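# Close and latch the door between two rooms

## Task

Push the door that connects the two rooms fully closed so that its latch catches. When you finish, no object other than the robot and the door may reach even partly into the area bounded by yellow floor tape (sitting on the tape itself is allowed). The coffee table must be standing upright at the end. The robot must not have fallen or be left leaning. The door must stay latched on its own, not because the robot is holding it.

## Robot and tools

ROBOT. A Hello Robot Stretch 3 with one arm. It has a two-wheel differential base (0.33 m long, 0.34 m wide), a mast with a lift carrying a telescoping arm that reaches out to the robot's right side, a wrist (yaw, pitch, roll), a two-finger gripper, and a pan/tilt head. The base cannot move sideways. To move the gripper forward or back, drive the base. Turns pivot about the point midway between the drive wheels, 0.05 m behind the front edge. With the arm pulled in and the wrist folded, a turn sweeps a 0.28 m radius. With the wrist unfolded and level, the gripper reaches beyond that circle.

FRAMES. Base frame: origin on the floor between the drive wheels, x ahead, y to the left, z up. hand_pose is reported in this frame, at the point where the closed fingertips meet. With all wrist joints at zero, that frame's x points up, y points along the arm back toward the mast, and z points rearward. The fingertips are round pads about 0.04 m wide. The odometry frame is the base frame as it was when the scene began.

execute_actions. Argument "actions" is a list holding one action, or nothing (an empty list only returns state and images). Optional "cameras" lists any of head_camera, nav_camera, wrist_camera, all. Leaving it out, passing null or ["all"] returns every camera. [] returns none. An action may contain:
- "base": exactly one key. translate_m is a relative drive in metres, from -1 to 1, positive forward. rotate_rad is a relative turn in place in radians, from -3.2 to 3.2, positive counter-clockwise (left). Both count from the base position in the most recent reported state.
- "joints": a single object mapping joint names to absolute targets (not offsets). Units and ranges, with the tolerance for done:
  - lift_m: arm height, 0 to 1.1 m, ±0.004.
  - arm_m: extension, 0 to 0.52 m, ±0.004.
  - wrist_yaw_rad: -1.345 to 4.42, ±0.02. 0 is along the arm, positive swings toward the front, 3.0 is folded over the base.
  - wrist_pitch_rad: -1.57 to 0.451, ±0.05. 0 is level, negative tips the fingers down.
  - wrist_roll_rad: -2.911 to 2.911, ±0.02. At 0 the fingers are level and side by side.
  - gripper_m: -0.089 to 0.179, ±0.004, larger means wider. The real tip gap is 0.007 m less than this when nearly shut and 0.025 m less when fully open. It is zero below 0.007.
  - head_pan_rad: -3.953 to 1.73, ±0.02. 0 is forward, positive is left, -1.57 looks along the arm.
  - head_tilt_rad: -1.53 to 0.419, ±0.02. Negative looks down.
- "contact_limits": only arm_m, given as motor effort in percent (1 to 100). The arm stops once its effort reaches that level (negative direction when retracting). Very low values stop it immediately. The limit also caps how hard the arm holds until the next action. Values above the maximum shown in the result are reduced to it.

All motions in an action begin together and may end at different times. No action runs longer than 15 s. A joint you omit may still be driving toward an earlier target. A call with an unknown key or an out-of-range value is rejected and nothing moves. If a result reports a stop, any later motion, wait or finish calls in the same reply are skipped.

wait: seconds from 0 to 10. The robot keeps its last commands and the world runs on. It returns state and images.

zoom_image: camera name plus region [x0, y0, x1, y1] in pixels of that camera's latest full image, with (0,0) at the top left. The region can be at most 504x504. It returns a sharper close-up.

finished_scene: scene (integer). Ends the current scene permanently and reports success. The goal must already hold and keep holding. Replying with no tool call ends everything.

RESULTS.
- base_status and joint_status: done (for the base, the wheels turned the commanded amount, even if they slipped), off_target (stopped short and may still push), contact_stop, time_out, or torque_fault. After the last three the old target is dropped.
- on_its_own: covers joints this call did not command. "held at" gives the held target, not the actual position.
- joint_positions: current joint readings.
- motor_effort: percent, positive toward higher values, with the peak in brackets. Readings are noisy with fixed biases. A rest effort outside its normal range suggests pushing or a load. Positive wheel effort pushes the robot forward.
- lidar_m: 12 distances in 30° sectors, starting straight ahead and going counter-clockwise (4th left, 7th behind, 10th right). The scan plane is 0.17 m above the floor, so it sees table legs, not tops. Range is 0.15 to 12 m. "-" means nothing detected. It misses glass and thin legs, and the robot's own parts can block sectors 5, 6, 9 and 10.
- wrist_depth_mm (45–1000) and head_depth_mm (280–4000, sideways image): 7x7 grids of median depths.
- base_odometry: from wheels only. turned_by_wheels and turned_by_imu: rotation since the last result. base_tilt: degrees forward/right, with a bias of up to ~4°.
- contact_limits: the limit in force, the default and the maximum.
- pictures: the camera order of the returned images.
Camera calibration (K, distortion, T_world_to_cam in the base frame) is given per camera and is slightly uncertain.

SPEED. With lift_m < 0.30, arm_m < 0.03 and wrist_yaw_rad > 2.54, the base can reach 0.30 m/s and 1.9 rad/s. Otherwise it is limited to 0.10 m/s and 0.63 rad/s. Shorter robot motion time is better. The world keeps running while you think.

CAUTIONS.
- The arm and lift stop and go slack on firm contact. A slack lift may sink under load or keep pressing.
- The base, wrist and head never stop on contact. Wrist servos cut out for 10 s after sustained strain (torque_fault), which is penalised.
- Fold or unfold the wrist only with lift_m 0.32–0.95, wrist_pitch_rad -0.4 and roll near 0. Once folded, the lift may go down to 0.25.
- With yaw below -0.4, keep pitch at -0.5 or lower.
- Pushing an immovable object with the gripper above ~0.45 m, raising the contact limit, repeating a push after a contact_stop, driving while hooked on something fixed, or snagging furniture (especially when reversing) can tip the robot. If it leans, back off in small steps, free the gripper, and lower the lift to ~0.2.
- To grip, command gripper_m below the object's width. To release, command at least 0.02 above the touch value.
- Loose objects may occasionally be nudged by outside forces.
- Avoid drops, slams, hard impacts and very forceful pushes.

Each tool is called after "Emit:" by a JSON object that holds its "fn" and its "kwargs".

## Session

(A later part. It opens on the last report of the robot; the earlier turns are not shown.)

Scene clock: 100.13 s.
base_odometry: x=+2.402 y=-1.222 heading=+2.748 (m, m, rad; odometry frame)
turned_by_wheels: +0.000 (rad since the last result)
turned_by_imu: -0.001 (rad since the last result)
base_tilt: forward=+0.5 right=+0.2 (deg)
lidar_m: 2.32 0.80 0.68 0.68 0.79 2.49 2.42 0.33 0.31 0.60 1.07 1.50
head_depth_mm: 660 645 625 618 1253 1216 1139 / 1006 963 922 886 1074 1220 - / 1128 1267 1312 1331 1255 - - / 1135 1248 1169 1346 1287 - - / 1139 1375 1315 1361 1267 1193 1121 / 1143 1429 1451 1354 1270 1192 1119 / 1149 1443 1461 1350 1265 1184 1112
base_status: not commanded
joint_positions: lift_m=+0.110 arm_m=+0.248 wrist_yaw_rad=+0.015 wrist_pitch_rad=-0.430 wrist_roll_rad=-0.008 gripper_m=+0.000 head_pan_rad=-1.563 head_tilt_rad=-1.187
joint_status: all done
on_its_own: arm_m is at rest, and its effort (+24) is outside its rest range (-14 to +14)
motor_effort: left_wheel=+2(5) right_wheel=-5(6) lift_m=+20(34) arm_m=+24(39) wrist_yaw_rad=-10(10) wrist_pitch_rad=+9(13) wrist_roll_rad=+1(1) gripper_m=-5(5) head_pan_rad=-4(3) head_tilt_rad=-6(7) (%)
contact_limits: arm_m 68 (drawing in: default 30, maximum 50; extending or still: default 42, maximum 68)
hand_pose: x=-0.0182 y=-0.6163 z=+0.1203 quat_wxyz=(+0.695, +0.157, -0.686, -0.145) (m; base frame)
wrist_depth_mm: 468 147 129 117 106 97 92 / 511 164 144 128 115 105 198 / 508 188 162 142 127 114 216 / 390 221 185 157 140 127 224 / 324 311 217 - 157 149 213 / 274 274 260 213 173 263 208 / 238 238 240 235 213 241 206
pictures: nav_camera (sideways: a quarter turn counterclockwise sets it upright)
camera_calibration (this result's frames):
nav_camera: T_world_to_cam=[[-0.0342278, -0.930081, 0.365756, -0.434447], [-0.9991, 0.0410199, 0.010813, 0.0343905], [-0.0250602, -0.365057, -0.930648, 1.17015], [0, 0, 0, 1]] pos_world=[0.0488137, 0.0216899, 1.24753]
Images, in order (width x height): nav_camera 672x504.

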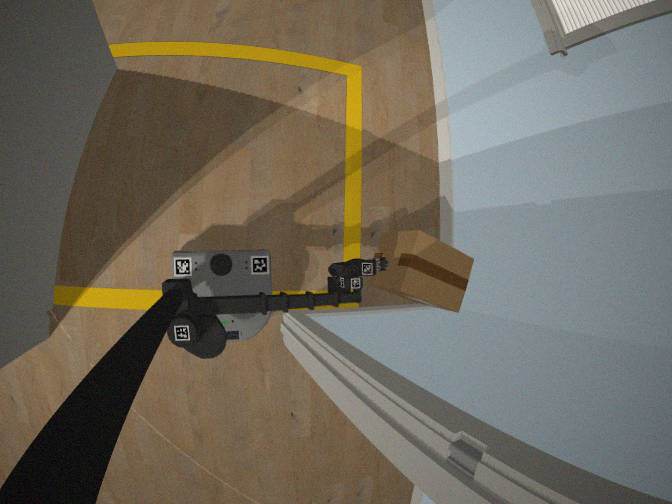

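Emit:
{"fn": "execute_actions", "kwargs": {"actions": [{"base":{"translate_m":0.25},"joints":{"arm_m":0,"lift_m":0.35}}], "cameras": []}}

Emit:
{"fn": "execute_actions", "kwargs": {"actions": [{"base":{"translate_m":0.2},"joints":{"wrist_yaw_rad":3,"head_pan_rad":0}}], "cameras": []}}

Emit:
{"fn": "execute_actions", "kwargs": {"actions": [{"joints":{"lift_m":0.28}}], "cameras": []}}

Emit:
{"fn": "execute_actions", "kwargs": {"actions": [{"base":{"translate_m":0.75}}], "cameras": []}}

Emit:
{"fn": "execute_actions", "kwargs": {"actions": [{"base":{"rotate_rad":1.75}}], "cameras": []}}

Emit:
{"fn": "execute_actions", "kwargs": {"actions": [{"base":{"translate_m":1}}], "cameras": []}}

Emit:
{"fn": "execute_actions", "kwargs": {"actions": [{"base":{"rotate_rad":2.25}}], "cameras": []}}

Emit:
{"fn": "execute_actions", "kwargs": {"actions": [{"base":{"translate_m":0.4}}], "cameras": []}}

Emit:
{"fn": "execute_actions", "kwargs": {"actions": [{"base":{"translate_m":0.8},"joints":{"lift_m":0.31}}], "cameras": ["nav_camera"]}}

Scene clock: 117.77 s.
base_odometry: x=+2.171 y=-1.126 heading=+2.748 (m, m, rad; odometry frame)
turned_by_wheels: +0.000 (rad since the last result)
turned_by_imu: +0.001 (rad since the last result)
base_tilt: forward=+0.5 right=+0.2 (deg)
lidar_m: 2.07 0.74 0.63 0.63 0.71 2.75 2.67 0.50 0.66 0.69 1.08 1.52
head_depth_mm: 1130 1271 1261 1328 1269 1211 - / 1134 1249 1181 1368 1285 1219 - / 1139 1374 1324 1373 1299 - - / 1143 1429 1479 1379 - - - / 1159 1446 1466 1358 1275 1192 1119 / 1154 1453 1450 1351 1263 1186 1121 / 1165 1447 1451 1350 1260 1178 1112
base_status: done
joint_positions: lift_m=+0.350 arm_m=+0.000 wrist_yaw_rad=+0.002 wrist_pitch_rad=-0.418 wrist_roll_rad=-0.008 gripper_m=+0.000 head_pan_rad=-1.563 head_tilt_rad=-1.187
joint_status: all done
motor_effort: left_wheel=+0(12) right_wheel=+1(5) lift_m=+33(36) arm_m=-6(25) wrist_yaw_rad=-1(10) wrist_pitch_rad=+5(11) wrist_roll_rad=+1(1) gripper_m=-3(5) head_pan_rad=-4(4) head_tilt_rad=-8(6) (%)
hand_pose: x=-0.0211 y=-0.3697 z=+0.3622 quat_wxyz=(+0.695, +0.148, -0.688, -0.146) (m; base frame)
wrist_depth_mm: 695 683 691 675 683 682 489 / 770 753 770 754 724 640 489 / 828 842 846 829 482 455 485 / 783 791 801 800 498 449 489 / 646 647 650 - 550 517 483 / 549 555 552 534 558 545 467 / 474 481 472 475 480 481 456
pictures: none
No camera images: the call's "cameras" was empty. Leave "cameras" out to get every camera's image.

Scene clock: 121.00 s.
base_odometry: x=+1.986 y=-1.049 heading=+2.748 (m, m, rad; odometry frame)
turned_by_wheels: +0.000 (rad since the last result)
turned_by_imu: +0.001 (rad since the last result)
base_tilt: forward=+0.4 right=+0.1 (deg)
lidar_m: 1.88 1.97 0.58 0.58 0.66 2.95 2.87 0.68 0.76 1.03 1.09 1.53
head_depth_mm: 1767 1619 1491 1391 1286 1207 1141 / 1746 1608 1488 1381 1285 1218 1141 / 1744 1600 1479 1381 1284 1211 - / 1734 1598 1471 1362 1273 1213 - / 1725 1590 1461 1366 1271 1201 - / 1721 1576 1460 1359 1260 1202 - / 1714 1576 1455 1350 1263 1177 1131
base_status: done
joint_positions: lift_m=+0.350 arm_m=+0.000 wrist_yaw_rad=+2.997 wrist_pitch_rad=-0.418 wrist_roll_rad=-0.008 gripper_m=+0.000 head_pan_rad=-0.007 head_tilt_rad=-1.187
joint_status: all done
motor_effort: left_wheel=+0(7) right_wheel=+1(7) lift_m=+33(33) arm_m=-5(5) wrist_yaw_rad=+2(3) wrist_pitch_rad=+6(5) wrist_roll_rad=+1(1) gripper_m=-3(3) head_pan_rad=+2(35) head_tilt_rad=-6(6) (%)
hand_pose: x=+0.0112 y=+0.0768 z=+0.3623 quat_wxyz=(+0.196, +0.697, +0.097, +0.682) (m; base frame)
wrist_depth_mm: 575 - 562 554 549 - - / 634 - 619 598 603 - - / 703 - 680 664 650 - - / 754 753 735 735 733 803 820 / 643 641 664 - 661 661 674 / 540 550 - 543 556 555 557 / 474 488 - 477 478 480 487
pictures: none
No camera images: the call's "cameras" was empty. Leave "cameras" out to get every camera's image.

Scene clock: 122.47 s.
base_odometry: x=+1.986 y=-1.049 heading=+2.748 (m, m, rad; odometry frame)
turned_by_wheels: +0.000 (rad since the last result)
turned_by_imu: +0.000 (rad since the last result)
base_tilt: forward=+0.5 right=+0.2 (deg)
lidar_m: 1.87 1.97 0.58 0.58 0.66 2.96 2.88 0.68 0.76 1.04 1.09 1.54
head_depth_mm: 1770 1625 1492 1381 1285 1205 1135 / 1759 1607 1495 1376 1293 1215 1140 / 1752 1598 1477 1374 1283 1214 - / 1741 1589 1466 1356 1271 1214 - / 1730 1588 1460 1365 1268 1205 - / 1724 1575 1456 1352 1269 1197 - / 1718 1570 1449 1342 1261 1178 1133
base_status: not commanded
joint_positions: lift_m=+0.280 arm_m=+0.000 wrist_yaw_rad=+2.997 wrist_pitch_rad=-0.417 wrist_roll_rad=-0.008 gripper_m=+0.000 head_pan_rad=-0.007 head_tilt_rad=-1.187
joint_status: all done
motor_effort: left_wheel=+0(0) right_wheel=+1(1) lift_m=+16(31) arm_m=-5(5) wrist_yaw_rad=+2(2) wrist_pitch_rad=+5(5) wrist_roll_rad=+1(1) gripper_m=-3(3) head_pan_rad=+2(2) head_tilt_rad=-6(6) (%)
hand_pose: x=+0.0111 y=+0.0768 z=+0.2933 quat_wxyz=(+0.196, +0.697, +0.097, +0.682) (m; base frame)
wrist_depth_mm: 581 - 565 549 546 - - / 630 - 608 614 600 - - / 700 - 679 669 659 903 915 / 671 677 684 694 704 698 708 / 553 558 566 - 560 569 570 / 469 482 - - 476 479 483 / - - - - 413 413 414
pictures: none
No camera images: the call's "cameras" was empty. Leave "cameras" out to get every camera's image.

Scene clock: 126.77 s.
base_odometry: x=+1.293 y=-0.762 heading=+2.748 (m, m, rad; odometry frame)
turned_by_wheels: +0.000 (rad since the last result)
turned_by_imu: +0.003 (rad since the last result)
base_tilt: forward=+0.4 right=+0.1 (deg)
lidar_m: 1.13 1.19 1.58 2.69 0.64 0.78 1.41 1.28 1.09 1.07 1.12 1.16
head_depth_mm: 1241 1535 1490 1381 1299 1216 1137 / 1245 1530 1487 1371 1285 1214 1135 / 1248 1535 1477 1385 1284 1218 - / 1256 1542 1473 1365 1276 1215 - / 1272 1527 1465 1361 1268 1205 - / 1269 1527 1450 1351 1260 1199 - / 1275 1518 1445 1349 1255 1182 1125
base_status: done
joint_positions: lift_m=+0.280 arm_m=+0.000 wrist_yaw_rad=+2.998 wrist_pitch_rad=-0.417 wrist_roll_rad=-0.008 gripper_m=+0.000 head_pan_rad=-0.007 head_tilt_rad=-1.187
joint_status: not commanded
motor_effort: left_wheel=-1(12) right_wheel=+1(8) lift_m=+16(16) arm_m=-5(5) wrist_yaw_rad=+1(2) wrist_pitch_rad=+5(6) wrist_roll_rad=+1(1) gripper_m=-3(3) head_pan_rad=+3(3) head_tilt_rad=-7(7) (%)
hand_pose: x=+0.0110 y=+0.0769 z=+0.2933 quat_wxyz=(+0.196, +0.697, +0.097, +0.683) (m; base frame)
wrist_depth_mm: - - - - - - - / - - - - - - - / 540 - 880 883 896 900 928 / 590 678 685 696 696 703 698 / 550 558 573 - 567 569 560 / 471 486 - - 477 482 479 / - - - - 412 415 414
pictures: none
No camera images: the call's "cameras" was empty. Leave "cameras" out to get every camera's image.

Scene clock: 129.03 s.
base_odometry: x=+1.294 y=-0.762 heading=-1.785 (m, m, rad; odometry frame)
turned_by_wheels: +1.750 (rad since the last result)
turned_by_imu: +1.760 (rad since the last result)
base_tilt: forward=+0.6 right=+0.2 (deg)
lidar_m: 2.68 0.63 1.11 1.41 1.27 1.07 1.07 1.20 1.13 1.13 1.27 1.58
head_depth_mm: 1760 1630 1483 1387 1289 1206 1139 / 1763 1616 1479 1379 1290 1212 1134 / 1752 1601 1476 1374 1279 1220 - / 1749 1595 1473 1361 1277 1213 - / 1724 1590 1463 1365 1269 1213 - / 1713 1583 1452 1354 1265 1196 - / 1712 1569 1154 1332 1258 1189 1134
base_status: done
joint_positions: lift_m=+0.280 arm_m=+0.000 wrist_yaw_rad=+2.998 wrist_pitch_rad=-0.417 wrist_roll_rad=-0.008 gripper_m=+0.000 head_pan_rad=-0.007 head_tilt_rad=-1.187
joint_status: not commanded
motor_effort: left_wheel=-1(10) right_wheel=+2(11) lift_m=+16(16) arm_m=-5(5) wrist_yaw_rad=+2(1) wrist_pitch_rad=+5(5) wrist_roll_rad=+1(1) gripper_m=-3(2) head_pan_rad=+1(2) head_tilt_rad=-5(7) (%)
hand_pose: x=+0.0110 y=+0.0768 z=+0.2933 quat_wxyz=(+0.196, +0.697, +0.097, +0.683) (m; base frame)
wrist_depth_mm: - - - - - - 640 / - - - - - - 609 / 866 - 876 881 905 852 600 / 673 681 684 696 688 697 583 / 556 560 571 - 566 567 547 / 469 483 - - 477 485 480 / - - - - 411 415 413
pictures: none
No camera images: the call's "cameras" was empty. Leave "cameras" out to get every camera's image.

Scene clock: 134.07 s.
base_odometry: x=+1.081 y=-1.739 heading=-1.785 (m, m, rad; odometry frame)
turned_by_wheels: +0.000 (rad since the last result)
turned_by_imu: +0.005 (rad since the last result)
base_tilt: forward=+0.5 right=+0.2 (deg)
lidar_m: 1.71 1.39 1.17 0.76 0.51 0.48 2.04 1.60 1.35 1.11 1.46 1.72
head_depth_mm: 1740 1619 1491 1381 1296 1212 1139 / 1738 1616 1491 1376 1290 1214 1142 / 1748 1598 1487 1368 1286 1217 - / 1725 1599 1470 1363 1277 1210 - / 1731 1586 1468 1361 1272 1204 - / 1718 1576 1454 1349 1265 1198 - / 1710 1560 1450 1351 1260 1182 1126
base_status: done
joint_positions: lift_m=+0.280 arm_m=+0.000 wrist_yaw_rad=+2.998 wrist_pitch_rad=-0.417 wrist_roll_rad=-0.008 gripper_m=+0.000 head_pan_rad=-0.007 head_tilt_rad=-1.187
joint_status: not commanded
motor_effort: left_wheel=-1(10) right_wheel=+2(10) lift_m=+16(16) arm_m=-5(5) wrist_yaw_rad=+1(1) wrist_pitch_rad=+5(5) wrist_roll_rad=+1(1) gripper_m=-3(3) head_pan_rad=+3(2) head_tilt_rad=-7(7) (%)
hand_pose: x=+0.0109 y=+0.0768 z=+0.2933 quat_wxyz=(+0.196, +0.697, +0.097, +0.683) (m; base frame)
wrist_depth_mm: 425 - 873 - - - - / 442 - 932 - - - - / 450 - 861 894 907 881 917 / 464 567 686 694 686 680 701 / 471 552 569 - 572 571 567 / 453 487 - - 475 477 475 / - - - - 414 414 415
pictures: none
No camera images: the call's "cameras" was empty. Leave "cameras" out to get every camera's image.

Scene clock: 136.60 s.
base_odometry: x=+1.081 y=-1.739 heading=+0.465 (m, m, rad; odometry frame)
turned_by_wheels: +2.250 (rad since the last result)
turned_by_imu: +2.265 (rad since the last result)
base_tilt: forward=+0.5 right=+0.2 (deg)
lidar_m: 0.48 0.48 2.05 1.48 1.35 1.11 1.54 1.72 1.73 1.29 1.17 0.65
head_depth_mm: 734 981 1440 1389 1288 1211 1134 / 677 881 1269 1380 1286 1217 1139 / 629 803 1111 1375 1282 1217 - / 586 737 983 1341 1278 1208 - / 549 680 887 1270 1269 1204 - / 516 628 832 1342 1261 1202 - / 486 1511 1442 1343 1260 1181 1133
base_status: done
joint_positions: lift_m=+0.280 arm_m=+0.000 wrist_yaw_rad=+2.998 wrist_pitch_rad=-0.417 wrist_roll_rad=-0.008 gripper_m=+0.000 head_pan_rad=-0.007 head_tilt_rad=-1.187
joint_status: not commanded
motor_effort: left_wheel=+0(12) right_wheel=+2(11) lift_m=+16(16) arm_m=-5(6) wrist_yaw_rad=+1(2) wrist_pitch_rad=+5(5) wrist_roll_rad=+1(1) gripper_m=-3(2) head_pan_rad=+2(3) head_tilt_rad=-7(7) (%)
hand_pose: x=+0.0109 y=+0.0768 z=+0.2933 quat_wxyz=(+0.196, +0.697, +0.097, +0.683) (m; base frame)
wrist_depth_mm: 960 - - - - - - / - - - - - - - / 864 - 888 888 879 897 928 / 684 679 682 689 694 687 713 / 560 561 577 - 570 570 567 / 467 483 - - 477 479 482 / - - - - 410 409 413
pictures: none
No camera images: the call's "cameras" was empty. Leave "cameras" out to get every camera's image.

Scene clock: 139.67 s.
base_odometry: x=+1.438 y=-1.560 heading=+0.465 (m, m, rad; odometry frame)
turned_by_wheels: +0.000 (rad since the last result)
turned_by_imu: +0.002 (rad since the last result)
base_tilt: forward=+0.4 right=+0.1 (deg)
lidar_m: 0.15 - 0.15 1.75 1.59 1.47 1.92 2.02 1.57 1.01 0.42 0.16
head_depth_mm: - - 325 585 1292 1209 1139 / - - 294 436 1255 1217 1144 / - - - 362 885 1213 - / - - - 325 584 1208 - / - - - 293 435 1086 - / - - - - 357 692 - / - - - - - - 1133
base_status: done
joint_positions: lift_m=+0.280 arm_m=+0.000 wrist_yaw_rad=+2.998 wrist_pitch_rad=-0.417 wrist_roll_rad=-0.008 gripper_m=+0.000 head_pan_rad=-0.007 head_tilt_rad=-1.187
joint_status: not commanded
motor_effort: left_wheel=-1(12) right_wheel=+2(8) lift_m=+16(16) arm_m=-5(5) wrist_yaw_rad=+1(1) wrist_pitch_rad=+5(5) wrist_roll_rad=+1(1) gripper_m=-3(3) head_pan_rad=+2(2) head_tilt_rad=-6(7) (%)
hand_pose: x=+0.0109 y=+0.0768 z=+0.2933 quat_wxyz=(+0.196, +0.697, +0.097, +0.683) (m; base frame)
wrist_depth_mm: - - - - 156 126 104 / - - - - 167 132 109 / 849 - 908 894 180 139 114 / 677 695 691 697 193 148 119 / 549 556 567 - 206 157 125 / 469 487 - - 214 167 132 / - - - - 273 180 139
pictures: none
No camera images: the call's "cameras" was empty. Leave "cameras" out to get every camera's image.

Scene clock: 148.90 s.
base_odometry: x=+2.154 y=-1.201 heading=+0.465 (m, m, rad; odometry frame)
turned_by_wheels: +0.000 (rad since the last result)
turned_by_imu: +0.005 (rad since the last result)
base_tilt: forward=+0.5 right=+0.2 (deg)
lidar_m: 0.17 0.23 1.11 1.38 2.09 2.11 2.23 2.64 0.59 0.22 0.17 0.16
head_depth_mm: - - - 299 382 675 1137 / - - - 314 451 753 1143 / - - - 339 549 1070 - / - - 298 392 703 1201 - / - - 320 465 973 1216 - / - - 314 570 1262 1200 - / - 303 346 1330 1255 1185 1135
base_status: done
joint_positions: lift_m=+0.310 arm_m=+0.000 wrist_yaw_rad=+2.997 wrist_pitch_rad=-0.417 wrist_roll_rad=-0.008 gripper_m=+0.000 head_pan_rad=-0.005 head_tilt_rad=-1.189
joint_status: all done
motor_effort: left_wheel=+0(62) right_wheel=+1(22) lift_m=+32(34) arm_m=-5(6) wrist_yaw_rad=+1(3) wrist_pitch_rad=+5(5) wrist_roll_rad=+1(1) gripper_m=-2(3) head_pan_rad=+1(2) head_tilt_rad=-6(7) (%)
hand_pose: x=+0.0111 y=+0.0769 z=+0.3225 quat_wxyz=(+0.196, +0.697, +0.097, +0.682) (m; base frame)
wrist_depth_mm: - - - - - 908 777 / - - - - - 961 836 / 945 - 936 954 969 947 865 / 714 726 743 732 741 744 650 / 596 591 612 - 608 606 252 / 499 503 - - 514 510 238 / 445 - - - 445 421 224
pictures: nav_camera (sideways: a quarter turn counterclockwise sets it upright)
camera_calibration (this result's frames):
nav_camera: T_world_to_cam=[[0.930159, -0.0463451, 0.36422, -0.43833], [-0.0540146, -0.998481, 0.0108931, 0.0285212], [0.363162, -0.0298055, -0.931249, 1.16857], [0, 0, 0, 1]] pos_world=[-0.0151213, 0.0429931, 1.24756]
Images, in order (width x height): nav_camera 672x504.

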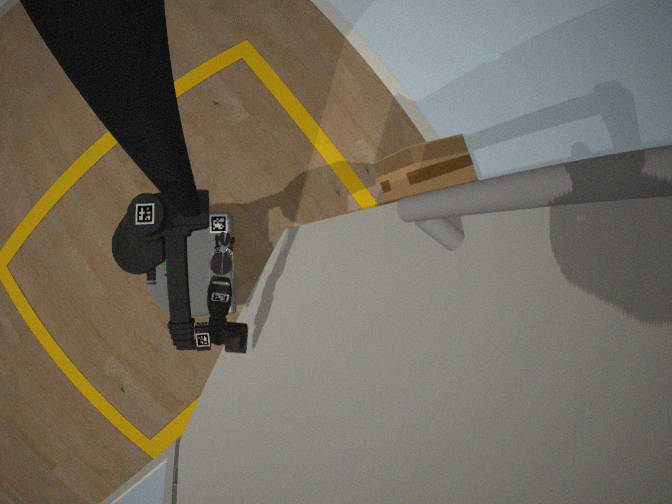

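Emit:
{"fn": "execute_actions", "kwargs": {"actions": [{"base":{"rotate_rad":-0.85}}], "cameras": []}}

Emit:
{"fn": "execute_actions", "kwargs": {"actions": [{"base":{"translate_m":0.32}}], "cameras": []}}

Emit:
{"fn": "execute_actions", "kwargs": {"actions": [{"base":{"translate_m":-0.15}}], "cameras": ["nav_camera"]}}

Scene clock: 155.37 s.
base_odometry: x=+2.154 y=-1.201 heading=-0.385 (m, m, rad; odometry frame)
turned_by_wheels: -0.850 (rad since the last result)
turned_by_imu: -0.859 (rad since the last result)
base_tilt: forward=+0.5 right=+0.2 (deg)
lidar_m: 0.16 0.16 0.18 0.76 1.17 1.65 2.09 2.20 2.71 1.41 0.35 0.19
head_depth_mm: - - 331 547 1266 1208 1138 / - - 318 479 1253 1222 1145 / - - 303 426 944 1213 - / - - - 383 759 1212 - / - - - 348 633 1204 - / - - - 331 543 1172 - / - - - 319 476 1154 1134
base_status: done
joint_positions: lift_m=+0.310 arm_m=+0.000 wrist_yaw_rad=+2.997 wrist_pitch_rad=-0.417 wrist_roll_rad=-0.008 gripper_m=+0.000 head_pan_rad=-0.005 head_tilt_rad=-1.189
joint_status: not commanded
motor_effort: left_wheel=+2(10) right_wheel=-1(4) lift_m=+33(32) arm_m=-5(5) wrist_yaw_rad=+2(2) wrist_pitch_rad=+5(5) wrist_roll_rad=+1(1) gripper_m=-3(3) head_pan_rad=+2(1) head_tilt_rad=-6(5) (%)
hand_pose: x=+0.0111 y=+0.0769 z=+0.3225 quat_wxyz=(+0.196, +0.697, +0.097, +0.682) (m; base frame)
wrist_depth_mm: 920 - - - 231 173 138 / - - - 805 244 180 143 / 911 - 957 865 259 188 148 / 718 715 734 708 276 197 153 / 591 596 609 - 290 208 159 / 502 502 - - 293 219 166 / 447 - - - 383 229 173
pictures: none
No camera images: the call's "cameras" was empty. Leave "cameras" out to get every camera's image.

Scene clock: 159.97 s.
base_odometry: x=+2.450 y=-1.321 heading=-0.385 (m, m, rad; odometry frame)
turned_by_wheels: +0.000 (rad since the last result)
turned_by_imu: +0.006 (rad since the last result)
base_tilt: forward=+0.5 right=+0.2 (deg)
lidar_m: - - 0.15 0.20 1.15 1.64 2.41 2.50 2.72 0.23 0.15 -
head_depth_mm: - - - - - 1178 1140 / - - - - - 530 1135 / - - - - - 482 - / - - - - - 696 - / - - - - - 598 - / - - - - - 735 - / - - - - - 1152 1128
base_status: done
joint_positions: lift_m=+0.310 arm_m=+0.000 wrist_yaw_rad=+2.998 wrist_pitch_rad=-0.417 wrist_roll_rad=-0.008 gripper_m=+0.000 head_pan_rad=-0.005 head_tilt_rad=-1.189
joint_status: not commanded
motor_effort: left_wheel=+1(54) right_wheel=+0(9) lift_m=+32(32) arm_m=-5(5) wrist_yaw_rad=+1(2) wrist_pitch_rad=+5(5) wrist_roll_rad=+1(1) gripper_m=-3(3) head_pan_rad=+2(1) head_tilt_rad=-6(6) (%)
hand_pose: x=+0.0110 y=+0.0769 z=+0.3226 quat_wxyz=(+0.196, +0.697, +0.097, +0.683) (m; base frame)
wrist_depth_mm: 917 - 912 283 123 78 57 / - - 711 308 127 80 58 / 918 - 798 335 132 82 59 / 723 725 738 360 137 84 60 / 603 594 610 - 140 86 61 / 503 502 - - 134 88 62 / 447 - - - 173 90 63
pictures: none
No camera images: the call's "cameras" was empty. Leave "cameras" out to get every camera's image.

Scene clock: 162.80 s.
base_odometry: x=+2.311 y=-1.265 heading=-0.385 (m, m, rad; odometry frame)
turned_by_wheels: +0.000 (rad since the last result)
turned_by_imu: +0.000 (rad since the last result)
base_tilt: forward=+0.5 right=+0.2 (deg)
lidar_m: 0.20 0.21 0.28 0.70 1.16 1.64 2.25 2.36 2.72 0.84 0.30 0.21
head_depth_mm: - - 324 483 952 1210 1143 / - - 322 478 933 1214 1141 / - - 320 474 911 1213 - / - - 325 469 894 1212 - / - - 323 464 874 1205 - / - - 320 459 862 1199 - / - - 318 454 844 1181 1132
base_status: done
joint_positions: lift_m=+0.310 arm_m=+0.000 wrist_yaw_rad=+2.998 wrist_pitch_rad=-0.417 wrist_roll_rad=-0.008 gripper_m=+0.000 head_pan_rad=-0.005 head_tilt_rad=-1.189
joint_status: not commanded
motor_effort: left_wheel=+1(6) right_wheel=+0(4) lift_m=+32(32) arm_m=-5(5) wrist_yaw_rad=+2(2) wrist_pitch_rad=+5(5) wrist_roll_rad=+1(1) gripper_m=-3(2) head_pan_rad=+1(2) head_tilt_rad=-5(6) (%)
hand_pose: x=+0.0110 y=+0.0769 z=+0.3226 quat_wxyz=(+0.196, +0.697, +0.097, +0.683) (m; base frame)
wrist_depth_mm: 902 - - 893 596 267 195 / - - - 752 607 270 199 / 946 - 918 827 625 277 202 / 716 729 743 739 466 285 204 / 593 594 610 - 474 291 208 / 499 507 - - 448 298 211 / 446 - - - 433 301 215
pictures: nav_camera (sideways: a quarter turn counterclockwise sets it upright)
camera_calibration (this result's frames):
nav_camera: T_world_to_cam=[[0.930238, -0.0460002, 0.364062, -0.438124], [-0.0536422, -0.998501, 0.0109014, 0.0285081], [0.363014, -0.0296699, -0.931311, 1.16865], [0, 0, 0, 1]] pos_world=[-0.0151466, 0.0429853, 1.24757]
Images, in order (width x height): nav_camera 672x504.

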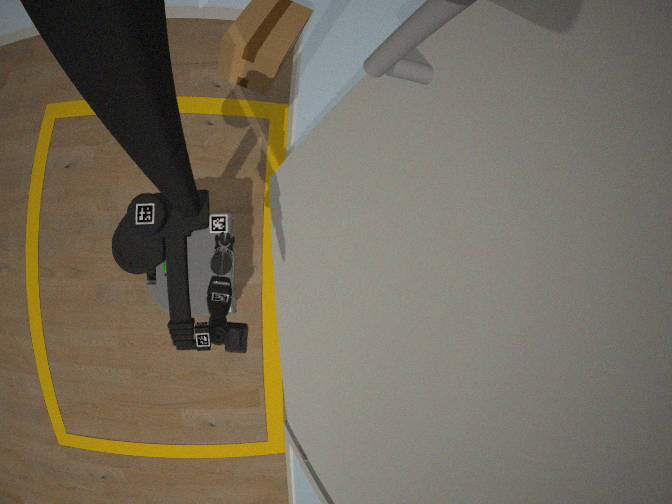

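Emit:
{"fn": "execute_actions", "kwargs": {"actions": [{"base":{"translate_m":0.24}}], "cameras": []}}

Emit:
{"fn": "execute_actions", "kwargs": {"actions": [{"base":{"translate_m":-0.1}}], "cameras": ["nav_camera"]}}

Emit:
{"fn": "finished_scene", "kwargs": {"scene": 1}}

Scene clock: 170.73 s.
base_odometry: x=+2.533 y=-1.355 heading=-0.385 (m, m, rad; odometry frame)
turned_by_wheels: +0.000 (rad since the last result)
turned_by_imu: -0.060 (rad since the last result)
base_tilt: forward=+0.4 right=+0.2 (deg)
lidar_m: - - 0.15 0.20 0.74 1.53 2.46 2.54 2.78 0.21 0.15 -
head_depth_mm: - - - - - 1185 1137 / - - - - - 1167 1140 / - - - - - 1181 - / - - - - - 756 - / - - - - - 672 - / - - - - - 890 - / - - - - - 1158 1131
base_status: translate_m off_target (by the wheels' count: +0.2398 of +0.2400)
joint_positions: lift_m=+0.310 arm_m=+0.000 wrist_yaw_rad=+3.003 wrist_pitch_rad=-0.416 wrist_roll_rad=-0.007 gripper_m=+0.000 head_pan_rad=-0.005 head_tilt_rad=-1.193
joint_status: not commanded
on_its_own: left_wheel is at rest, and its effort (+50) is outside its rest range (-18 to +18); right_wheel is at rest, and its effort (+20) is outside its rest range (-18 to +18)
motor_effort: left_wheel=+50(68) right_wheel=+20(39) lift_m=+27(32) arm_m=-3(5) wrist_yaw_rad=-2(7) wrist_pitch_rad=+5(5) wrist_roll_rad=+0(1) gripper_m=-2(3) head_pan_rad=+2(1) head_tilt_rad=-3(6) (%)
hand_pose: x=+0.0097 y=+0.0774 z=+0.3230 quat_wxyz=(+0.193, +0.697, +0.099, +0.683) (m; base frame)
wrist_depth_mm: 893 - 861 304 123 77 56 / 960 - 696 328 128 79 57 / 920 - 779 361 132 81 58 / 733 726 737 382 136 82 59 / 585 598 616 - 140 84 60 / 504 502 - - 132 86 61 / 450 - - - 172 88 62
pictures: none
No camera images: the call's "cameras" was empty. Leave "cameras" out to get every camera's image.

Scene clock: 173.07 s.
base_odometry: x=+2.441 y=-1.317 heading=-0.385 (m, m, rad; odometry frame)
turned_by_wheels: +0.000 (rad since the last result)
turned_by_imu: +0.000 (rad since the last result)
base_tilt: forward=+0.5 right=+0.2 (deg)
lidar_m: 0.15 0.16 0.21 0.57 1.13 1.53 2.36 2.45 2.77 0.61 0.22 0.16
head_depth_mm: - - - 343 650 1213 1139 / - - - 341 642 1213 1138 / - - - 339 633 1217 - / - - - 337 625 1209 - / - - - 334 616 1207 - / - - - 332 610 1199 - / - - - 341 603 1178 1130
base_status: done
joint_positions: lift_m=+0.310 arm_m=+0.000 wrist_yaw_rad=+3.003 wrist_pitch_rad=-0.416 wrist_roll_rad=-0.007 gripper_m=+0.000 head_pan_rad=-0.005 head_tilt_rad=-1.193
joint_status: not commanded
motor_effort: left_wheel=+1(41) right_wheel=+1(20) lift_m=+27(26) arm_m=-2(3) wrist_yaw_rad=-2(1) wrist_pitch_rad=+5(5) wrist_roll_rad=+0(0) gripper_m=-3(3) head_pan_rad=+1(2) head_tilt_rad=-3(4) (%)
hand_pose: x=+0.0099 y=+0.0773 z=+0.3230 quat_wxyz=(+0.194, +0.697, +0.099, +0.683) (m; base frame)
wrist_depth_mm: 887 - 904 759 322 205 149 / 958 - 697 697 337 209 151 / 926 - 776 764 346 213 153 / 726 719 731 722 359 218 156 / 586 597 621 - 367 222 158 / 503 502 - - 345 227 161 / 447 - - - 429 232 163
pictures: nav_camera (sideways: a quarter turn counterclockwise sets it upright)
camera_calibration (this result's frames):
nav_camera: T_world_to_cam=[[0.931798, -0.0455266, 0.36011, -0.432987], [-0.0530795, -0.998529, 0.0111072, 0.0282368], [0.359075, -0.0294642, -0.932844, 1.17066], [0, 0, 0, 1]] pos_world=[-0.0153991, 0.0429753, 1.24765]
Images, in order (width x height): nav_camera 672x504.

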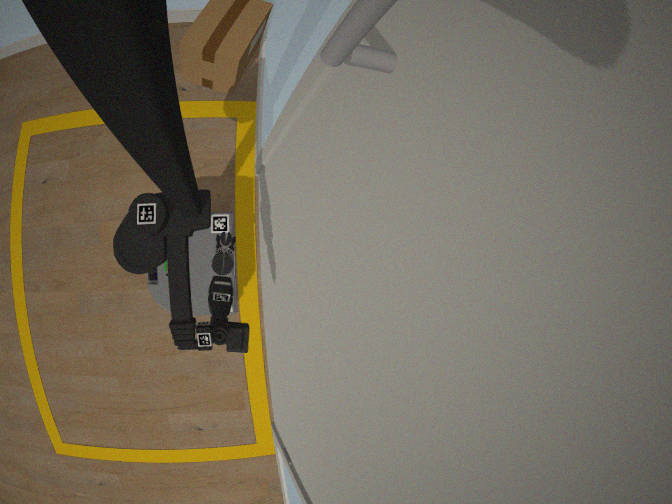

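The scene is finished: the task was done.


## Next scene

The same job, from a new start.

Emit:
{"fn": "execute_actions", "kwargs": {"actions": [{"joints":{"lift_m":0.28,"head_tilt_rad":-0.7}}], "cameras": ["nav_camera"]}}

Scene clock: 3.47 s.
base_odometry: x=+0.000 y=+0.000 heading=+0.000 (m, m, rad; odometry frame)
turned_by_wheels: +0.000 (rad since the last result)
turned_by_imu: +0.000 (rad since the last result)
base_tilt: forward=+0.4 right=+0.2 (deg)
lidar_m: 0.86 0.74 0.72 0.75 1.02 1.36 2.56 1.71 1.77 1.17 0.86 0.83
head_depth_mm: 686 756 838 940 1070 1238 1209 / 718 794 883 998 1142 1302 1211 / 749 832 935 1065 1231 1354 1211 / 788 877 989 1136 1329 1385 1195 / 829 927 1060 1217 1451 1375 1199 / 871 980 1119 1267 1447 1375 1186 / 864 938 1012 1118 1230 1307 1189
base_status: not commanded
joint_positions: lift_m=+0.281 arm_m=-0.001 wrist_yaw_rad=+2.845 wrist_pitch_rad=-0.623 wrist_roll_rad=-0.007 gripper_m=+0.037 head_pan_rad=-0.007 head_tilt_rad=-0.691
joint_status: all done
motor_effort: left_wheel=+0(1) right_wheel=+1(0) lift_m=+13(21) arm_m=+0(0) wrist_yaw_rad=-1(0) wrist_pitch_rad=+4(4) wrist_roll_rad=+0(0) gripper_m=+1(0) head_pan_rad=-1(0) head_tilt_rad=-5(45) (%)
hand_pose: x=+0.0356 y=+0.0414 z=+0.2502 quat_wxyz=(+0.314, +0.695, +0.116, +0.636) (m; base frame)
wrist_depth_mm: - 817 764 721 688 647 624 / - 727 737 739 718 712 676 / 575 610 615 609 620 623 642 / 514 - 529 523 535 545 535 / 448 - - 457 470 462 473 / - - - 403 399 412 415 / - - - 365 363 367 368
pictures: nav_camera (sideways: a quarter turn counterclockwise sets it upright)
camera_calibration (this result's frames):
nav_camera: T_world_to_cam=[[0.643022, -0.0454344, 0.764498, -0.95807], [-0.0543533, -0.998429, -0.0136203, 0.0604378], [0.763916, -0.0327949, -0.644482, 0.793302], [0, 0, 0, 1]] pos_world=[0.0133288, 0.0428298, 1.24453]
Images, in order (width x height): nav_camera 672x504.

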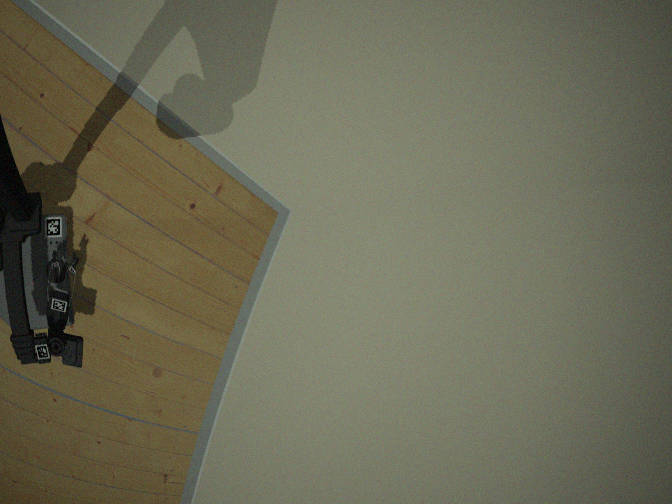

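Emit:
{"fn": "execute_actions", "kwargs": {"actions": [{"base":{"rotate_rad":3.0}}], "cameras": ["nav_camera"]}}

Emit:
{"fn": "execute_actions", "kwargs": {"actions": [{"base":{"translate_m":1}}], "cameras": []}}

Emit:
{"fn": "execute_actions", "kwargs": {"actions": [{"base":{"translate_m":0.6},"joints":{"head_pan_rad":-1.7,"head_tilt_rad":-0.9}}], "cameras": ["nav_camera"]}}

Scene clock: 10.47 s.
base_odometry: x=+0.000 y=+0.000 heading=+3.000 (m, m, rad; odometry frame)
turned_by_wheels: +3.000 (rad since the last result)
turned_by_imu: +3.021 (rad since the last result)
base_tilt: forward=+0.5 right=+0.2 (deg)
lidar_m: 2.96 1.71 1.51 1.39 0.90 0.83 0.84 0.78 0.72 0.72 0.90 1.36
head_depth_mm: 1204 1294 1419 1597 1651 1399 1210 / 2505 2766 2359 1740 1636 1399 1207 / 2609 2875 2541 1983 1621 1382 1201 / 2692 2994 2543 1977 1628 1379 1199 / 2763 3030 2511 1980 1628 1375 1190 / 2886 3053 2500 1948 1621 1373 1194 / 2679 2852 2464 1939 1603 1366 1185
base_status: done
joint_positions: lift_m=+0.281 arm_m=-0.001 wrist_yaw_rad=+2.845 wrist_pitch_rad=-0.623 wrist_roll_rad=-0.007 gripper_m=+0.037 head_pan_rad=-0.007 head_tilt_rad=-0.692
joint_status: not commanded
motor_effort: left_wheel=-1(12) right_wheel=+2(11) lift_m=+14(14) arm_m=+0(1) wrist_yaw_rad=+0(0) wrist_pitch_rad=+4(4) wrist_roll_rad=+0(0) gripper_m=+1(1) head_pan_rad=+0(2) head_tilt_rad=-5(5) (%)
hand_pose: x=+0.0356 y=+0.0414 z=+0.2502 quat_wxyz=(+0.314, +0.695, +0.116, +0.636) (m; base frame)
wrist_depth_mm: - 916 923 944 955 - - / - 731 731 744 758 766 773 / 573 606 596 619 610 625 630 / 506 - 530 518 527 536 536 / 452 - - 455 470 465 464 / - - - 403 394 412 414 / - - - 365 362 365 371
pictures: nav_camera (sideways: a quarter turn counterclockwise sets it upright)
camera_calibration (this result's frames):
nav_camera: T_world_to_cam=[[0.643659, -0.0454387, 0.763962, -0.957375], [-0.0543648, -0.998429, -0.0135804, 0.060386], [0.763379, -0.0327915, -0.645118, 0.794134], [0, 0, 0, 1]] pos_world=[0.013281, 0.0428301, 1.24453]
Images, in order (width x height): nav_camera 672x504.

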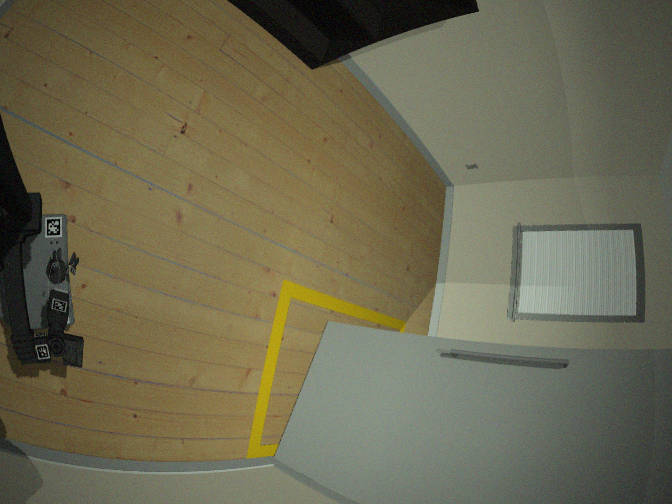

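Scene clock: 15.50 s.
base_odometry: x=-0.990 y=+0.141 heading=+3.000 (m, m, rad; odometry frame)
turned_by_wheels: +0.000 (rad since the last result)
turned_by_imu: +0.005 (rad since the last result)
base_tilt: forward=+0.5 right=+0.3 (deg)
lidar_m: 2.03 1.57 1.14 1.42 1.44 1.76 1.77 1.19 1.09 0.71 0.56 1.94
head_depth_mm: 1656 1852 2057 2019 1649 1395 1216 / 1718 1913 2141 1992 1640 1390 1208 / 1762 2001 2225 1985 1646 1389 1204 / 1827 2052 2261 1972 1631 1381 1203 / 1874 2145 2300 1959 1617 1383 1191 / 1978 2174 2395 1961 1618 1379 1190 / 2015 2206 2353 1952 1603 1369 1188
base_status: done
joint_positions: lift_m=+0.281 arm_m=-0.001 wrist_yaw_rad=+2.845 wrist_pitch_rad=-0.623 wrist_roll_rad=-0.007 gripper_m=+0.037 head_pan_rad=-0.007 head_tilt_rad=-0.692
joint_status: not commanded
motor_effort: left_wheel=-1(11) right_wheel=+2(10) lift_m=+14(14) arm_m=-1(1) wrist_yaw_rad=+0(1) wrist_pitch_rad=+4(4) wrist_roll_rad=+0(0) gripper_m=+0(1) head_pan_rad=+0(0) head_tilt_rad=-4(4) (%)
hand_pose: x=+0.0356 y=+0.0414 z=+0.2502 quat_wxyz=(+0.314, +0.695, +0.116, +0.636) (m; base frame)
wrist_depth_mm: - 895 926 943 949 972 - / - 739 735 746 763 776 782 / 576 607 608 617 622 620 637 / 506 - 532 524 532 531 538 / 448 - - 457 465 467 472 / - - - 403 397 414 417 / - - - 367 364 370 366
pictures: none
No camera images: the call's "cameras" was empty. Leave "cameras" out to get every camera's image.

Scene clock: 19.13 s.
base_odometry: x=-1.584 y=+0.226 heading=+3.000 (m, m, rad; odometry frame)
turned_by_wheels: +0.000 (rad since the last result)
turned_by_imu: +0.003 (rad since the last result)
base_tilt: forward=+0.5 right=+0.3 (deg)
lidar_m: 1.47 1.32 1.21 1.13 1.49 2.31 2.20 1.43 0.47 1.44 1.36 1.46
head_depth_mm: 2763 466 704 1586 1445 1268 1137 / 2705 2216 687 704 1380 1268 1132 / 2890 2299 1862 1628 1398 1239 1170 / 2904 2287 1891 1617 1418 1263 1163 / 2854 2269 1877 1619 1415 1251 1167 / 1368 1539 1762 1605 1411 1251 1120 / 1315 1544 1783 1599 1394 1247 1118
base_status: done
joint_positions: lift_m=+0.281 arm_m=-0.001 wrist_yaw_rad=+2.845 wrist_pitch_rad=-0.623 wrist_roll_rad=-0.007 gripper_m=+0.037 head_pan_rad=-1.693 head_tilt_rad=-0.889
joint_status: all done
motor_effort: left_wheel=-1(11) right_wheel=+2(9) lift_m=+14(14) arm_m=-1(1) wrist_yaw_rad=+0(1) wrist_pitch_rad=+4(4) wrist_roll_rad=+0(0) gripper_m=+1(1) head_pan_rad=-3(33) head_tilt_rad=-6(24) (%)
hand_pose: x=+0.0356 y=+0.0414 z=+0.2502 quat_wxyz=(+0.314, +0.695, +0.116, +0.636) (m; base frame)
wrist_depth_mm: - 925 915 963 948 970 - / - 709 732 753 753 768 783 / 562 605 607 615 624 631 645 / 506 - 532 522 527 534 547 / 452 - - 457 473 463 467 / - - - 403 397 410 415 / - - - 365 362 369 375
pictures: nav_camera (sideways: a quarter turn counterclockwise sets it upright)
camera_calibration (this result's frames):
nav_camera: T_world_to_cam=[[-0.136403, -0.770386, 0.622816, -0.768681], [-0.985217, 0.171263, -0.00393066, 0.0534991], [-0.103637, -0.614146, -0.782358, 0.97791], [0, 0, 0, 1]] pos_world=[0.0492057, -0.000764301, 1.24403]
Images, in order (width x height): nav_camera 672x504.

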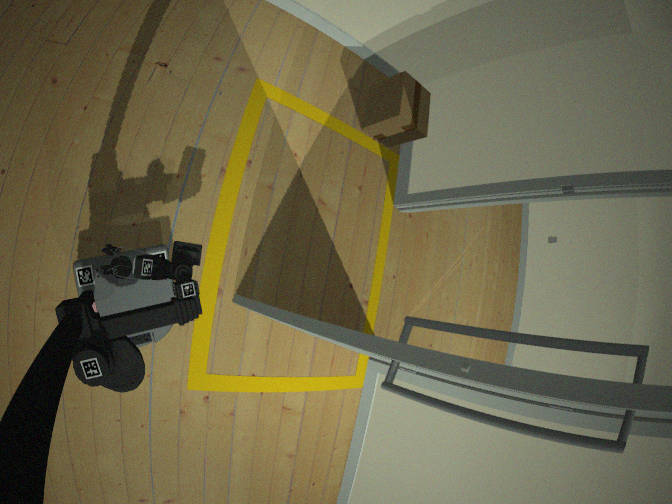

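Emit:
{"fn": "execute_actions", "kwargs": {"actions": [{"base":{"translate_m":-0.65},"joints":{"head_pan_rad":0,"head_tilt_rad":-1.2}}], "cameras": []}}

Emit:
{"fn": "execute_actions", "kwargs": {"actions": [{"base":{"rotate_rad":-1.03}}], "cameras": []}}

Emit:
{"fn": "execute_actions", "kwargs": {"actions": [{"base":{"translate_m":0.45}}], "cameras": []}}

Emit:
{"fn": "execute_actions", "kwargs": {"actions": [{"base":{"translate_m":0.75},"joints":{"lift_m":0.31}}], "cameras": []}}

Emit:
{"fn": "execute_actions", "kwargs": {"actions": [{"base":{"rotate_rad":-0.92}}], "cameras": []}}

Emit:
{"fn": "execute_actions", "kwargs": {"actions": [{"base":{"translate_m":0.36}}], "cameras": []}}

Emit:
{"fn": "execute_actions", "kwargs": {"actions": [{"base":{"translate_m":-0.1}}], "cameras": ["nav_camera"]}}

Scene clock: 33.13 s.
base_odometry: x=-0.941 y=+0.134 heading=+3.000 (m, m, rad; odometry frame)
turned_by_wheels: +0.000 (rad since the last result)
turned_by_imu: -0.002 (rad since the last result)
base_tilt: forward=+0.5 right=+0.2 (deg)
lidar_m: 2.07 1.59 1.16 1.43 1.83 1.71 1.72 1.16 1.07 0.77 0.60 0.60
head_depth_mm: 1762 1602 1480 1356 1275 1202 1130 / 1752 1607 1469 1369 1272 1199 1126 / 1742 1587 1466 1364 1266 1199 - / 1728 1573 1454 1357 1262 1197 - / 1714 1569 1450 1353 1252 1196 - / 1701 1565 1449 1347 1249 1180 - / 1692 1553 1437 1336 1242 1170 1120
base_status: done
joint_positions: lift_m=+0.281 arm_m=-0.001 wrist_yaw_rad=+2.845 wrist_pitch_rad=-0.623 wrist_roll_rad=-0.007 gripper_m=+0.037 head_pan_rad=-0.007 head_tilt_rad=-1.186
joint_status: all done
motor_effort: left_wheel=-1(13) right_wheel=+2(7) lift_m=+14(14) arm_m=-1(1) wrist_yaw_rad=+0(0) wrist_pitch_rad=+4(4) wrist_roll_rad=+0(0) gripper_m=+0(0) head_pan_rad=+2(36) head_tilt_rad=-7(30) (%)
hand_pose: x=+0.0356 y=+0.0414 z=+0.2502 quat_wxyz=(+0.314, +0.695, +0.116, +0.636) (m; base frame)
wrist_depth_mm: - 921 937 937 962 982 - / - 725 720 735 754 760 778 / 577 600 615 608 632 637 646 / 506 - 530 523 529 539 535 / 461 - - 453 464 473 468 / - - - 404 395 410 413 / - - - 367 365 365 370
pictures: none
No camera images: the call's "cameras" was empty. Leave "cameras" out to get every camera's image.

Scene clock: 35.10 s.
base_odometry: x=-0.941 y=+0.134 heading=+1.970 (m, m, rad; odometry frame)
turned_by_wheels: -1.030 (rad since the last result)
turned_by_imu: -1.036 (rad since the last result)
base_tilt: forward=+0.5 right=+0.3 (deg)
lidar_m: 0.60 2.01 2.09 1.57 1.16 1.43 1.85 1.71 1.73 1.16 1.07 0.75
head_depth_mm: 832 1099 1457 1368 1282 1198 1128 / 786 1010 1415 1366 1277 1204 1126 / 740 939 1277 1357 1273 1206 - / 703 875 1168 1350 1254 1195 - / 654 822 1072 1335 1255 1196 - / 621 775 1165 1334 1250 1179 - / 1613 1547 1438 1328 1236 1167 1115
base_status: done
joint_positions: lift_m=+0.281 arm_m=-0.001 wrist_yaw_rad=+2.845 wrist_pitch_rad=-0.623 wrist_roll_rad=-0.007 gripper_m=+0.037 head_pan_rad=-0.007 head_tilt_rad=-1.186
joint_status: not commanded
motor_effort: left_wheel=+2(13) right_wheel=-1(9) lift_m=+14(14) arm_m=-1(1) wrist_yaw_rad=+0(1) wrist_pitch_rad=+4(4) wrist_roll_rad=+0(0) gripper_m=+0(0) head_pan_rad=+2(2) head_tilt_rad=-8(7) (%)
hand_pose: x=+0.0356 y=+0.0414 z=+0.2502 quat_wxyz=(+0.314, +0.695, +0.116, +0.636) (m; base frame)
wrist_depth_mm: - 912 927 941 934 - - / - 737 720 748 750 764 770 / 578 610 604 615 635 634 641 / 507 - 534 524 528 535 523 / 455 - - 452 463 467 468 / - - - 408 395 410 413 / - - - 369 366 368 371
pictures: none
No camera images: the call's "cameras" was empty. Leave "cameras" out to get every camera's image.

Scene clock: 38.33 s.
base_odometry: x=-1.115 y=+0.549 heading=+1.970 (m, m, rad; odometry frame)
turned_by_wheels: +0.000 (rad since the last result)
turned_by_imu: +0.002 (rad since the last result)
base_tilt: forward=+0.5 right=+0.1 (deg)
lidar_m: 0.18 0.18 0.19 1.86 1.72 1.49 1.86 2.07 1.30 0.87 0.47 0.22
head_depth_mm: - 303 406 735 1279 1200 1127 / - - 362 601 1256 1196 1127 / - - 331 510 1162 1200 - / - - 312 444 866 1198 - / - - 299 392 688 1198 - / - - - 351 463 1169 - / - - - 305 546 1166 1111
base_status: done
joint_positions: lift_m=+0.281 arm_m=-0.001 wrist_yaw_rad=+2.845 wrist_pitch_rad=-0.623 wrist_roll_rad=-0.007 gripper_m=+0.037 head_pan_rad=-0.007 head_tilt_rad=-1.186
joint_status: not commanded
motor_effort: left_wheel=+2(15) right_wheel=+0(8) lift_m=+14(14) arm_m=-1(1) wrist_yaw_rad=-1(0) wrist_pitch_rad=+4(4) wrist_roll_rad=+0(0) gripper_m=+0(0) head_pan_rad=+2(3) head_tilt_rad=-7(7) (%)
hand_pose: x=+0.0356 y=+0.0414 z=+0.2502 quat_wxyz=(+0.314, +0.695, +0.116, +0.636) (m; base frame)
wrist_depth_mm: - 927 894 945 204 165 137 / - 728 725 736 224 176 146 / 571 604 615 622 246 191 156 / 514 - 539 525 276 208 167 / 456 - - 456 291 227 180 / - - - 402 375 250 194 / - - - 362 366 272 212
pictures: none
No camera images: the call's "cameras" was empty. Leave "cameras" out to get every camera's image.

Scene clock: 47.07 s.
base_odometry: x=-1.407 y=+1.240 heading=+1.970 (m, m, rad; odometry frame)
turned_by_wheels: +0.000 (rad since the last result)
turned_by_imu: +0.007 (rad since the last result)
base_tilt: forward=+0.4 right=+0.2 (deg)
lidar_m: 0.18 0.59 1.11 1.41 2.17 2.13 2.60 2.42 0.44 0.21 0.17 0.16
head_depth_mm: - - - 294 367 580 1109 / - - - 314 438 688 1127 / - - - 352 543 977 - / - - 310 418 716 1197 - / - - - 1306 1236 1196 - / - 1199 1199 1319 1250 1181 - / 1043 1335 1116 1264 1242 1167 1115
base_status: done
joint_positions: lift_m=+0.309 arm_m=-0.001 wrist_yaw_rad=+2.841 wrist_pitch_rad=-0.627 wrist_roll_rad=-0.007 gripper_m=+0.037 head_pan_rad=-0.006 head_tilt_rad=-1.188
joint_status: all done
motor_effort: left_wheel=+1(49) right_wheel=+1(24) lift_m=+35(38) arm_m=-1(1) wrist_yaw_rad=+2(10) wrist_pitch_rad=+5(5) wrist_roll_rad=+0(0) gripper_m=+1(4) head_pan_rad=+2(2) head_tilt_rad=-7(8) (%)
hand_pose: x=+0.0360 y=+0.0406 z=+0.2784 quat_wxyz=(+0.316, +0.695, +0.116, +0.635) (m; base frame)
wrist_depth_mm: - 988 984 - - 918 441 / - 777 773 794 781 576 474 / 602 647 646 659 668 615 513 / 537 - 561 561 561 562 200 / 470 - - 488 506 490 190 / - - - 436 427 290 177 / - - - 389 389 247 168
pictures: none
No camera images: the call's "cameras" was empty. Leave "cameras" out to get every camera's image.

Scene clock: 49.50 s.
base_odometry: x=-1.407 y=+1.240 heading=+1.050 (m, m, rad; odometry frame)
turned_by_wheels: -0.920 (rad since the last result)
turned_by_imu: -0.930 (rad since the last result)
base_tilt: forward=+0.4 right=+0.2 (deg)
lidar_m: 0.16 0.16 0.19 0.59 1.14 1.58 2.17 2.14 2.76 1.31 0.34 0.19
head_depth_mm: - - 323 515 1245 1197 1125 / - - 314 460 1101 1206 1127 / - - 301 417 877 1199 - / - - 291 380 733 1195 - / - - - 349 627 1191 - / - - - 333 548 1153 - / - - - 321 450 1147 1112
base_status: done
joint_positions: lift_m=+0.309 arm_m=-0.001 wrist_yaw_rad=+2.842 wrist_pitch_rad=-0.627 wrist_roll_rad=-0.007 gripper_m=+0.037 head_pan_rad=-0.006 head_tilt_rad=-1.188
joint_status: not commanded
motor_effort: left_wheel=+2(9) right_wheel=-1(4) lift_m=+35(35) arm_m=-1(1) wrist_yaw_rad=+2(2) wrist_pitch_rad=+5(5) wrist_roll_rad=+0(0) gripper_m=+0(0) head_pan_rad=+2(2) head_tilt_rad=-6(6) (%)
hand_pose: x=+0.0360 y=+0.0406 z=+0.2784 quat_wxyz=(+0.316, +0.695, +0.116, +0.635) (m; base frame)
wrist_depth_mm: - 921 614 610 202 156 128 / - 766 702 696 220 168 135 / 608 642 644 607 240 179 143 / 546 - 553 537 265 193 151 / 478 - - 476 275 210 161 / - - - 431 352 227 172 / - - - 387 375 239 184
pictures: none
No camera images: the call's "cameras" was empty. Leave "cameras" out to get every camera's image.

Scene clock: 54.57 s.
base_odometry: x=-1.228 y=+1.552 heading=+1.050 (m, m, rad; odometry frame)
turned_by_wheels: +0.000 (rad since the last result)
turned_by_imu: -0.024 (rad since the last result)
base_tilt: forward=+0.5 right=+0.2 (deg)
lidar_m: - - 0.15 0.20 0.60 1.54 2.47 2.41 2.78 0.21 0.15 -
head_depth_mm: - - - - - 1177 1128 / - - - - - 1169 1129 / - - - - - 747 - / - - - - - 658 - / - - - - - 590 - / - - - - - 754 - / - - - - - 1135 1124
base_status: translate_m off_target (by the wheels' count: +0.3599 of +0.3600)
joint_positions: lift_m=+0.310 arm_m=-0.001 wrist_yaw_rad=+2.936 wrist_pitch_rad=-0.638 wrist_roll_rad=-0.006 gripper_m=+0.036 head_pan_rad=-0.002 head_tilt_rad=-1.197
joint_status: not commanded
on_its_own: wrist_yaw_rad is held at +2.915, not at its first target +2.845, by its stall guard, which is not easing now; left_wheel is at rest, and its effort (+23) is outside its rest range (-18 to +18); right_wheel is at rest, and its effort (+22) is outside its rest range (-18 to +18); wrist_yaw_rad is at rest, and its effort (-15) is outside its rest range (-12 to +12)
motor_effort: left_wheel=+23(77) right_wheel=+22(31) lift_m=+27(35) arm_m=+0(1) wrist_yaw_rad=-15(40) wrist_pitch_rad=+8(10) wrist_roll_rad=-1(1) gripper_m=+9(15) head_pan_rad=+0(1) head_tilt_rad=-1(6) (%)
hand_pose: x=+0.0179 y=+0.0433 z=+0.2766 quat_wxyz=(+0.290, +0.688, +0.153, +0.647) (m; base frame)
wrist_depth_mm: 903 564 746 212 101 66 50 / 749 - 679 237 106 68 51 / 622 - 630 269 112 71 52 / 535 538 554 310 119 73 53 / 471 - - - 118 76 55 / - - - - 120 79 56 / - - - - 163 82 58
pictures: none
No camera images: the call's "cameras" was empty. Leave "cameras" out to get every camera's image.

Scene clock: 56.80 s.
base_odometry: x=-1.278 y=+1.465 heading=+1.050 (m, m, rad; odometry frame)
turned_by_wheels: +0.000 (rad since the last result)
turned_by_imu: +0.000 (rad since the last result)
base_tilt: forward=+0.5 right=+0.1 (deg)
lidar_m: 0.15 0.16 0.21 0.57 0.61 1.54 2.37 2.32 2.78 0.62 0.22 0.16
head_depth_mm: - - - 342 646 1196 1129 / - - - 339 633 1207 1135 / - - - 337 624 1206 - / - - - 334 614 1203 - / - - - 332 607 1193 - / - - - 329 599 1183 - / - - - 338 589 1155 1120
base_status: done
joint_positions: lift_m=+0.310 arm_m=-0.001 wrist_yaw_rad=+2.918 wrist_pitch_rad=-0.627 wrist_roll_rad=-0.006 gripper_m=+0.037 head_pan_rad=-0.002 head_tilt_rad=-1.197
joint_status: not commanded
on_its_own: wrist_yaw_rad is held at +2.915, not at its first target +2.845, by its stall guard, which is not easing now
motor_effort: left_wheel=+0(18) right_wheel=+1(19) lift_m=+27(27) arm_m=+0(0) wrist_yaw_rad=-3(16) wrist_pitch_rad=+5(9) wrist_roll_rad=-1(1) gripper_m=+0(9) head_pan_rad=+0(0) head_tilt_rad=+0(2) (%)
hand_pose: x=+0.0217 y=+0.0444 z=+0.2788 quat_wxyz=(+0.292, +0.691, +0.143, +0.646) (m; base frame)
wrist_depth_mm: - 542 588 540 269 179 134 / 747 - 653 588 282 187 138 / 628 - 646 609 300 191 142 / 536 544 546 540 318 200 145 / 477 497 - 489 307 209 150 / - - - - 372 216 154 / - - - - 377 214 159
pictures: nav_camera (sideways: a quarter turn counterclockwise sets it upright)
camera_calibration (this result's frames):
nav_camera: T_world_to_cam=[[0.933334, -0.0429472, 0.356432, -0.428206], [-0.0502684, -0.998672, 0.0112983, 0.0279709], [0.355473, -0.0284624, -0.934253, 1.17251], [0, 0, 0, 1]] pos_world=[-0.0157318, 0.042916, 1.24773]
Images, in order (width x height): nav_camera 672x504.

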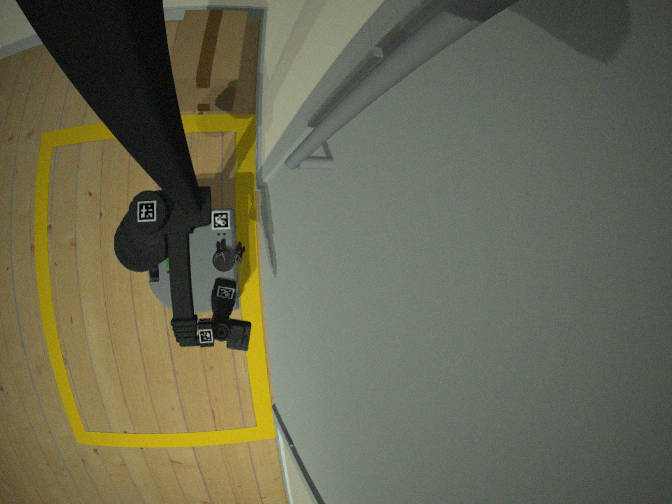

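Emit:
{"fn": "finished_scene", "kwargs": {"scene": 2}}

The scene is finished: the task was done.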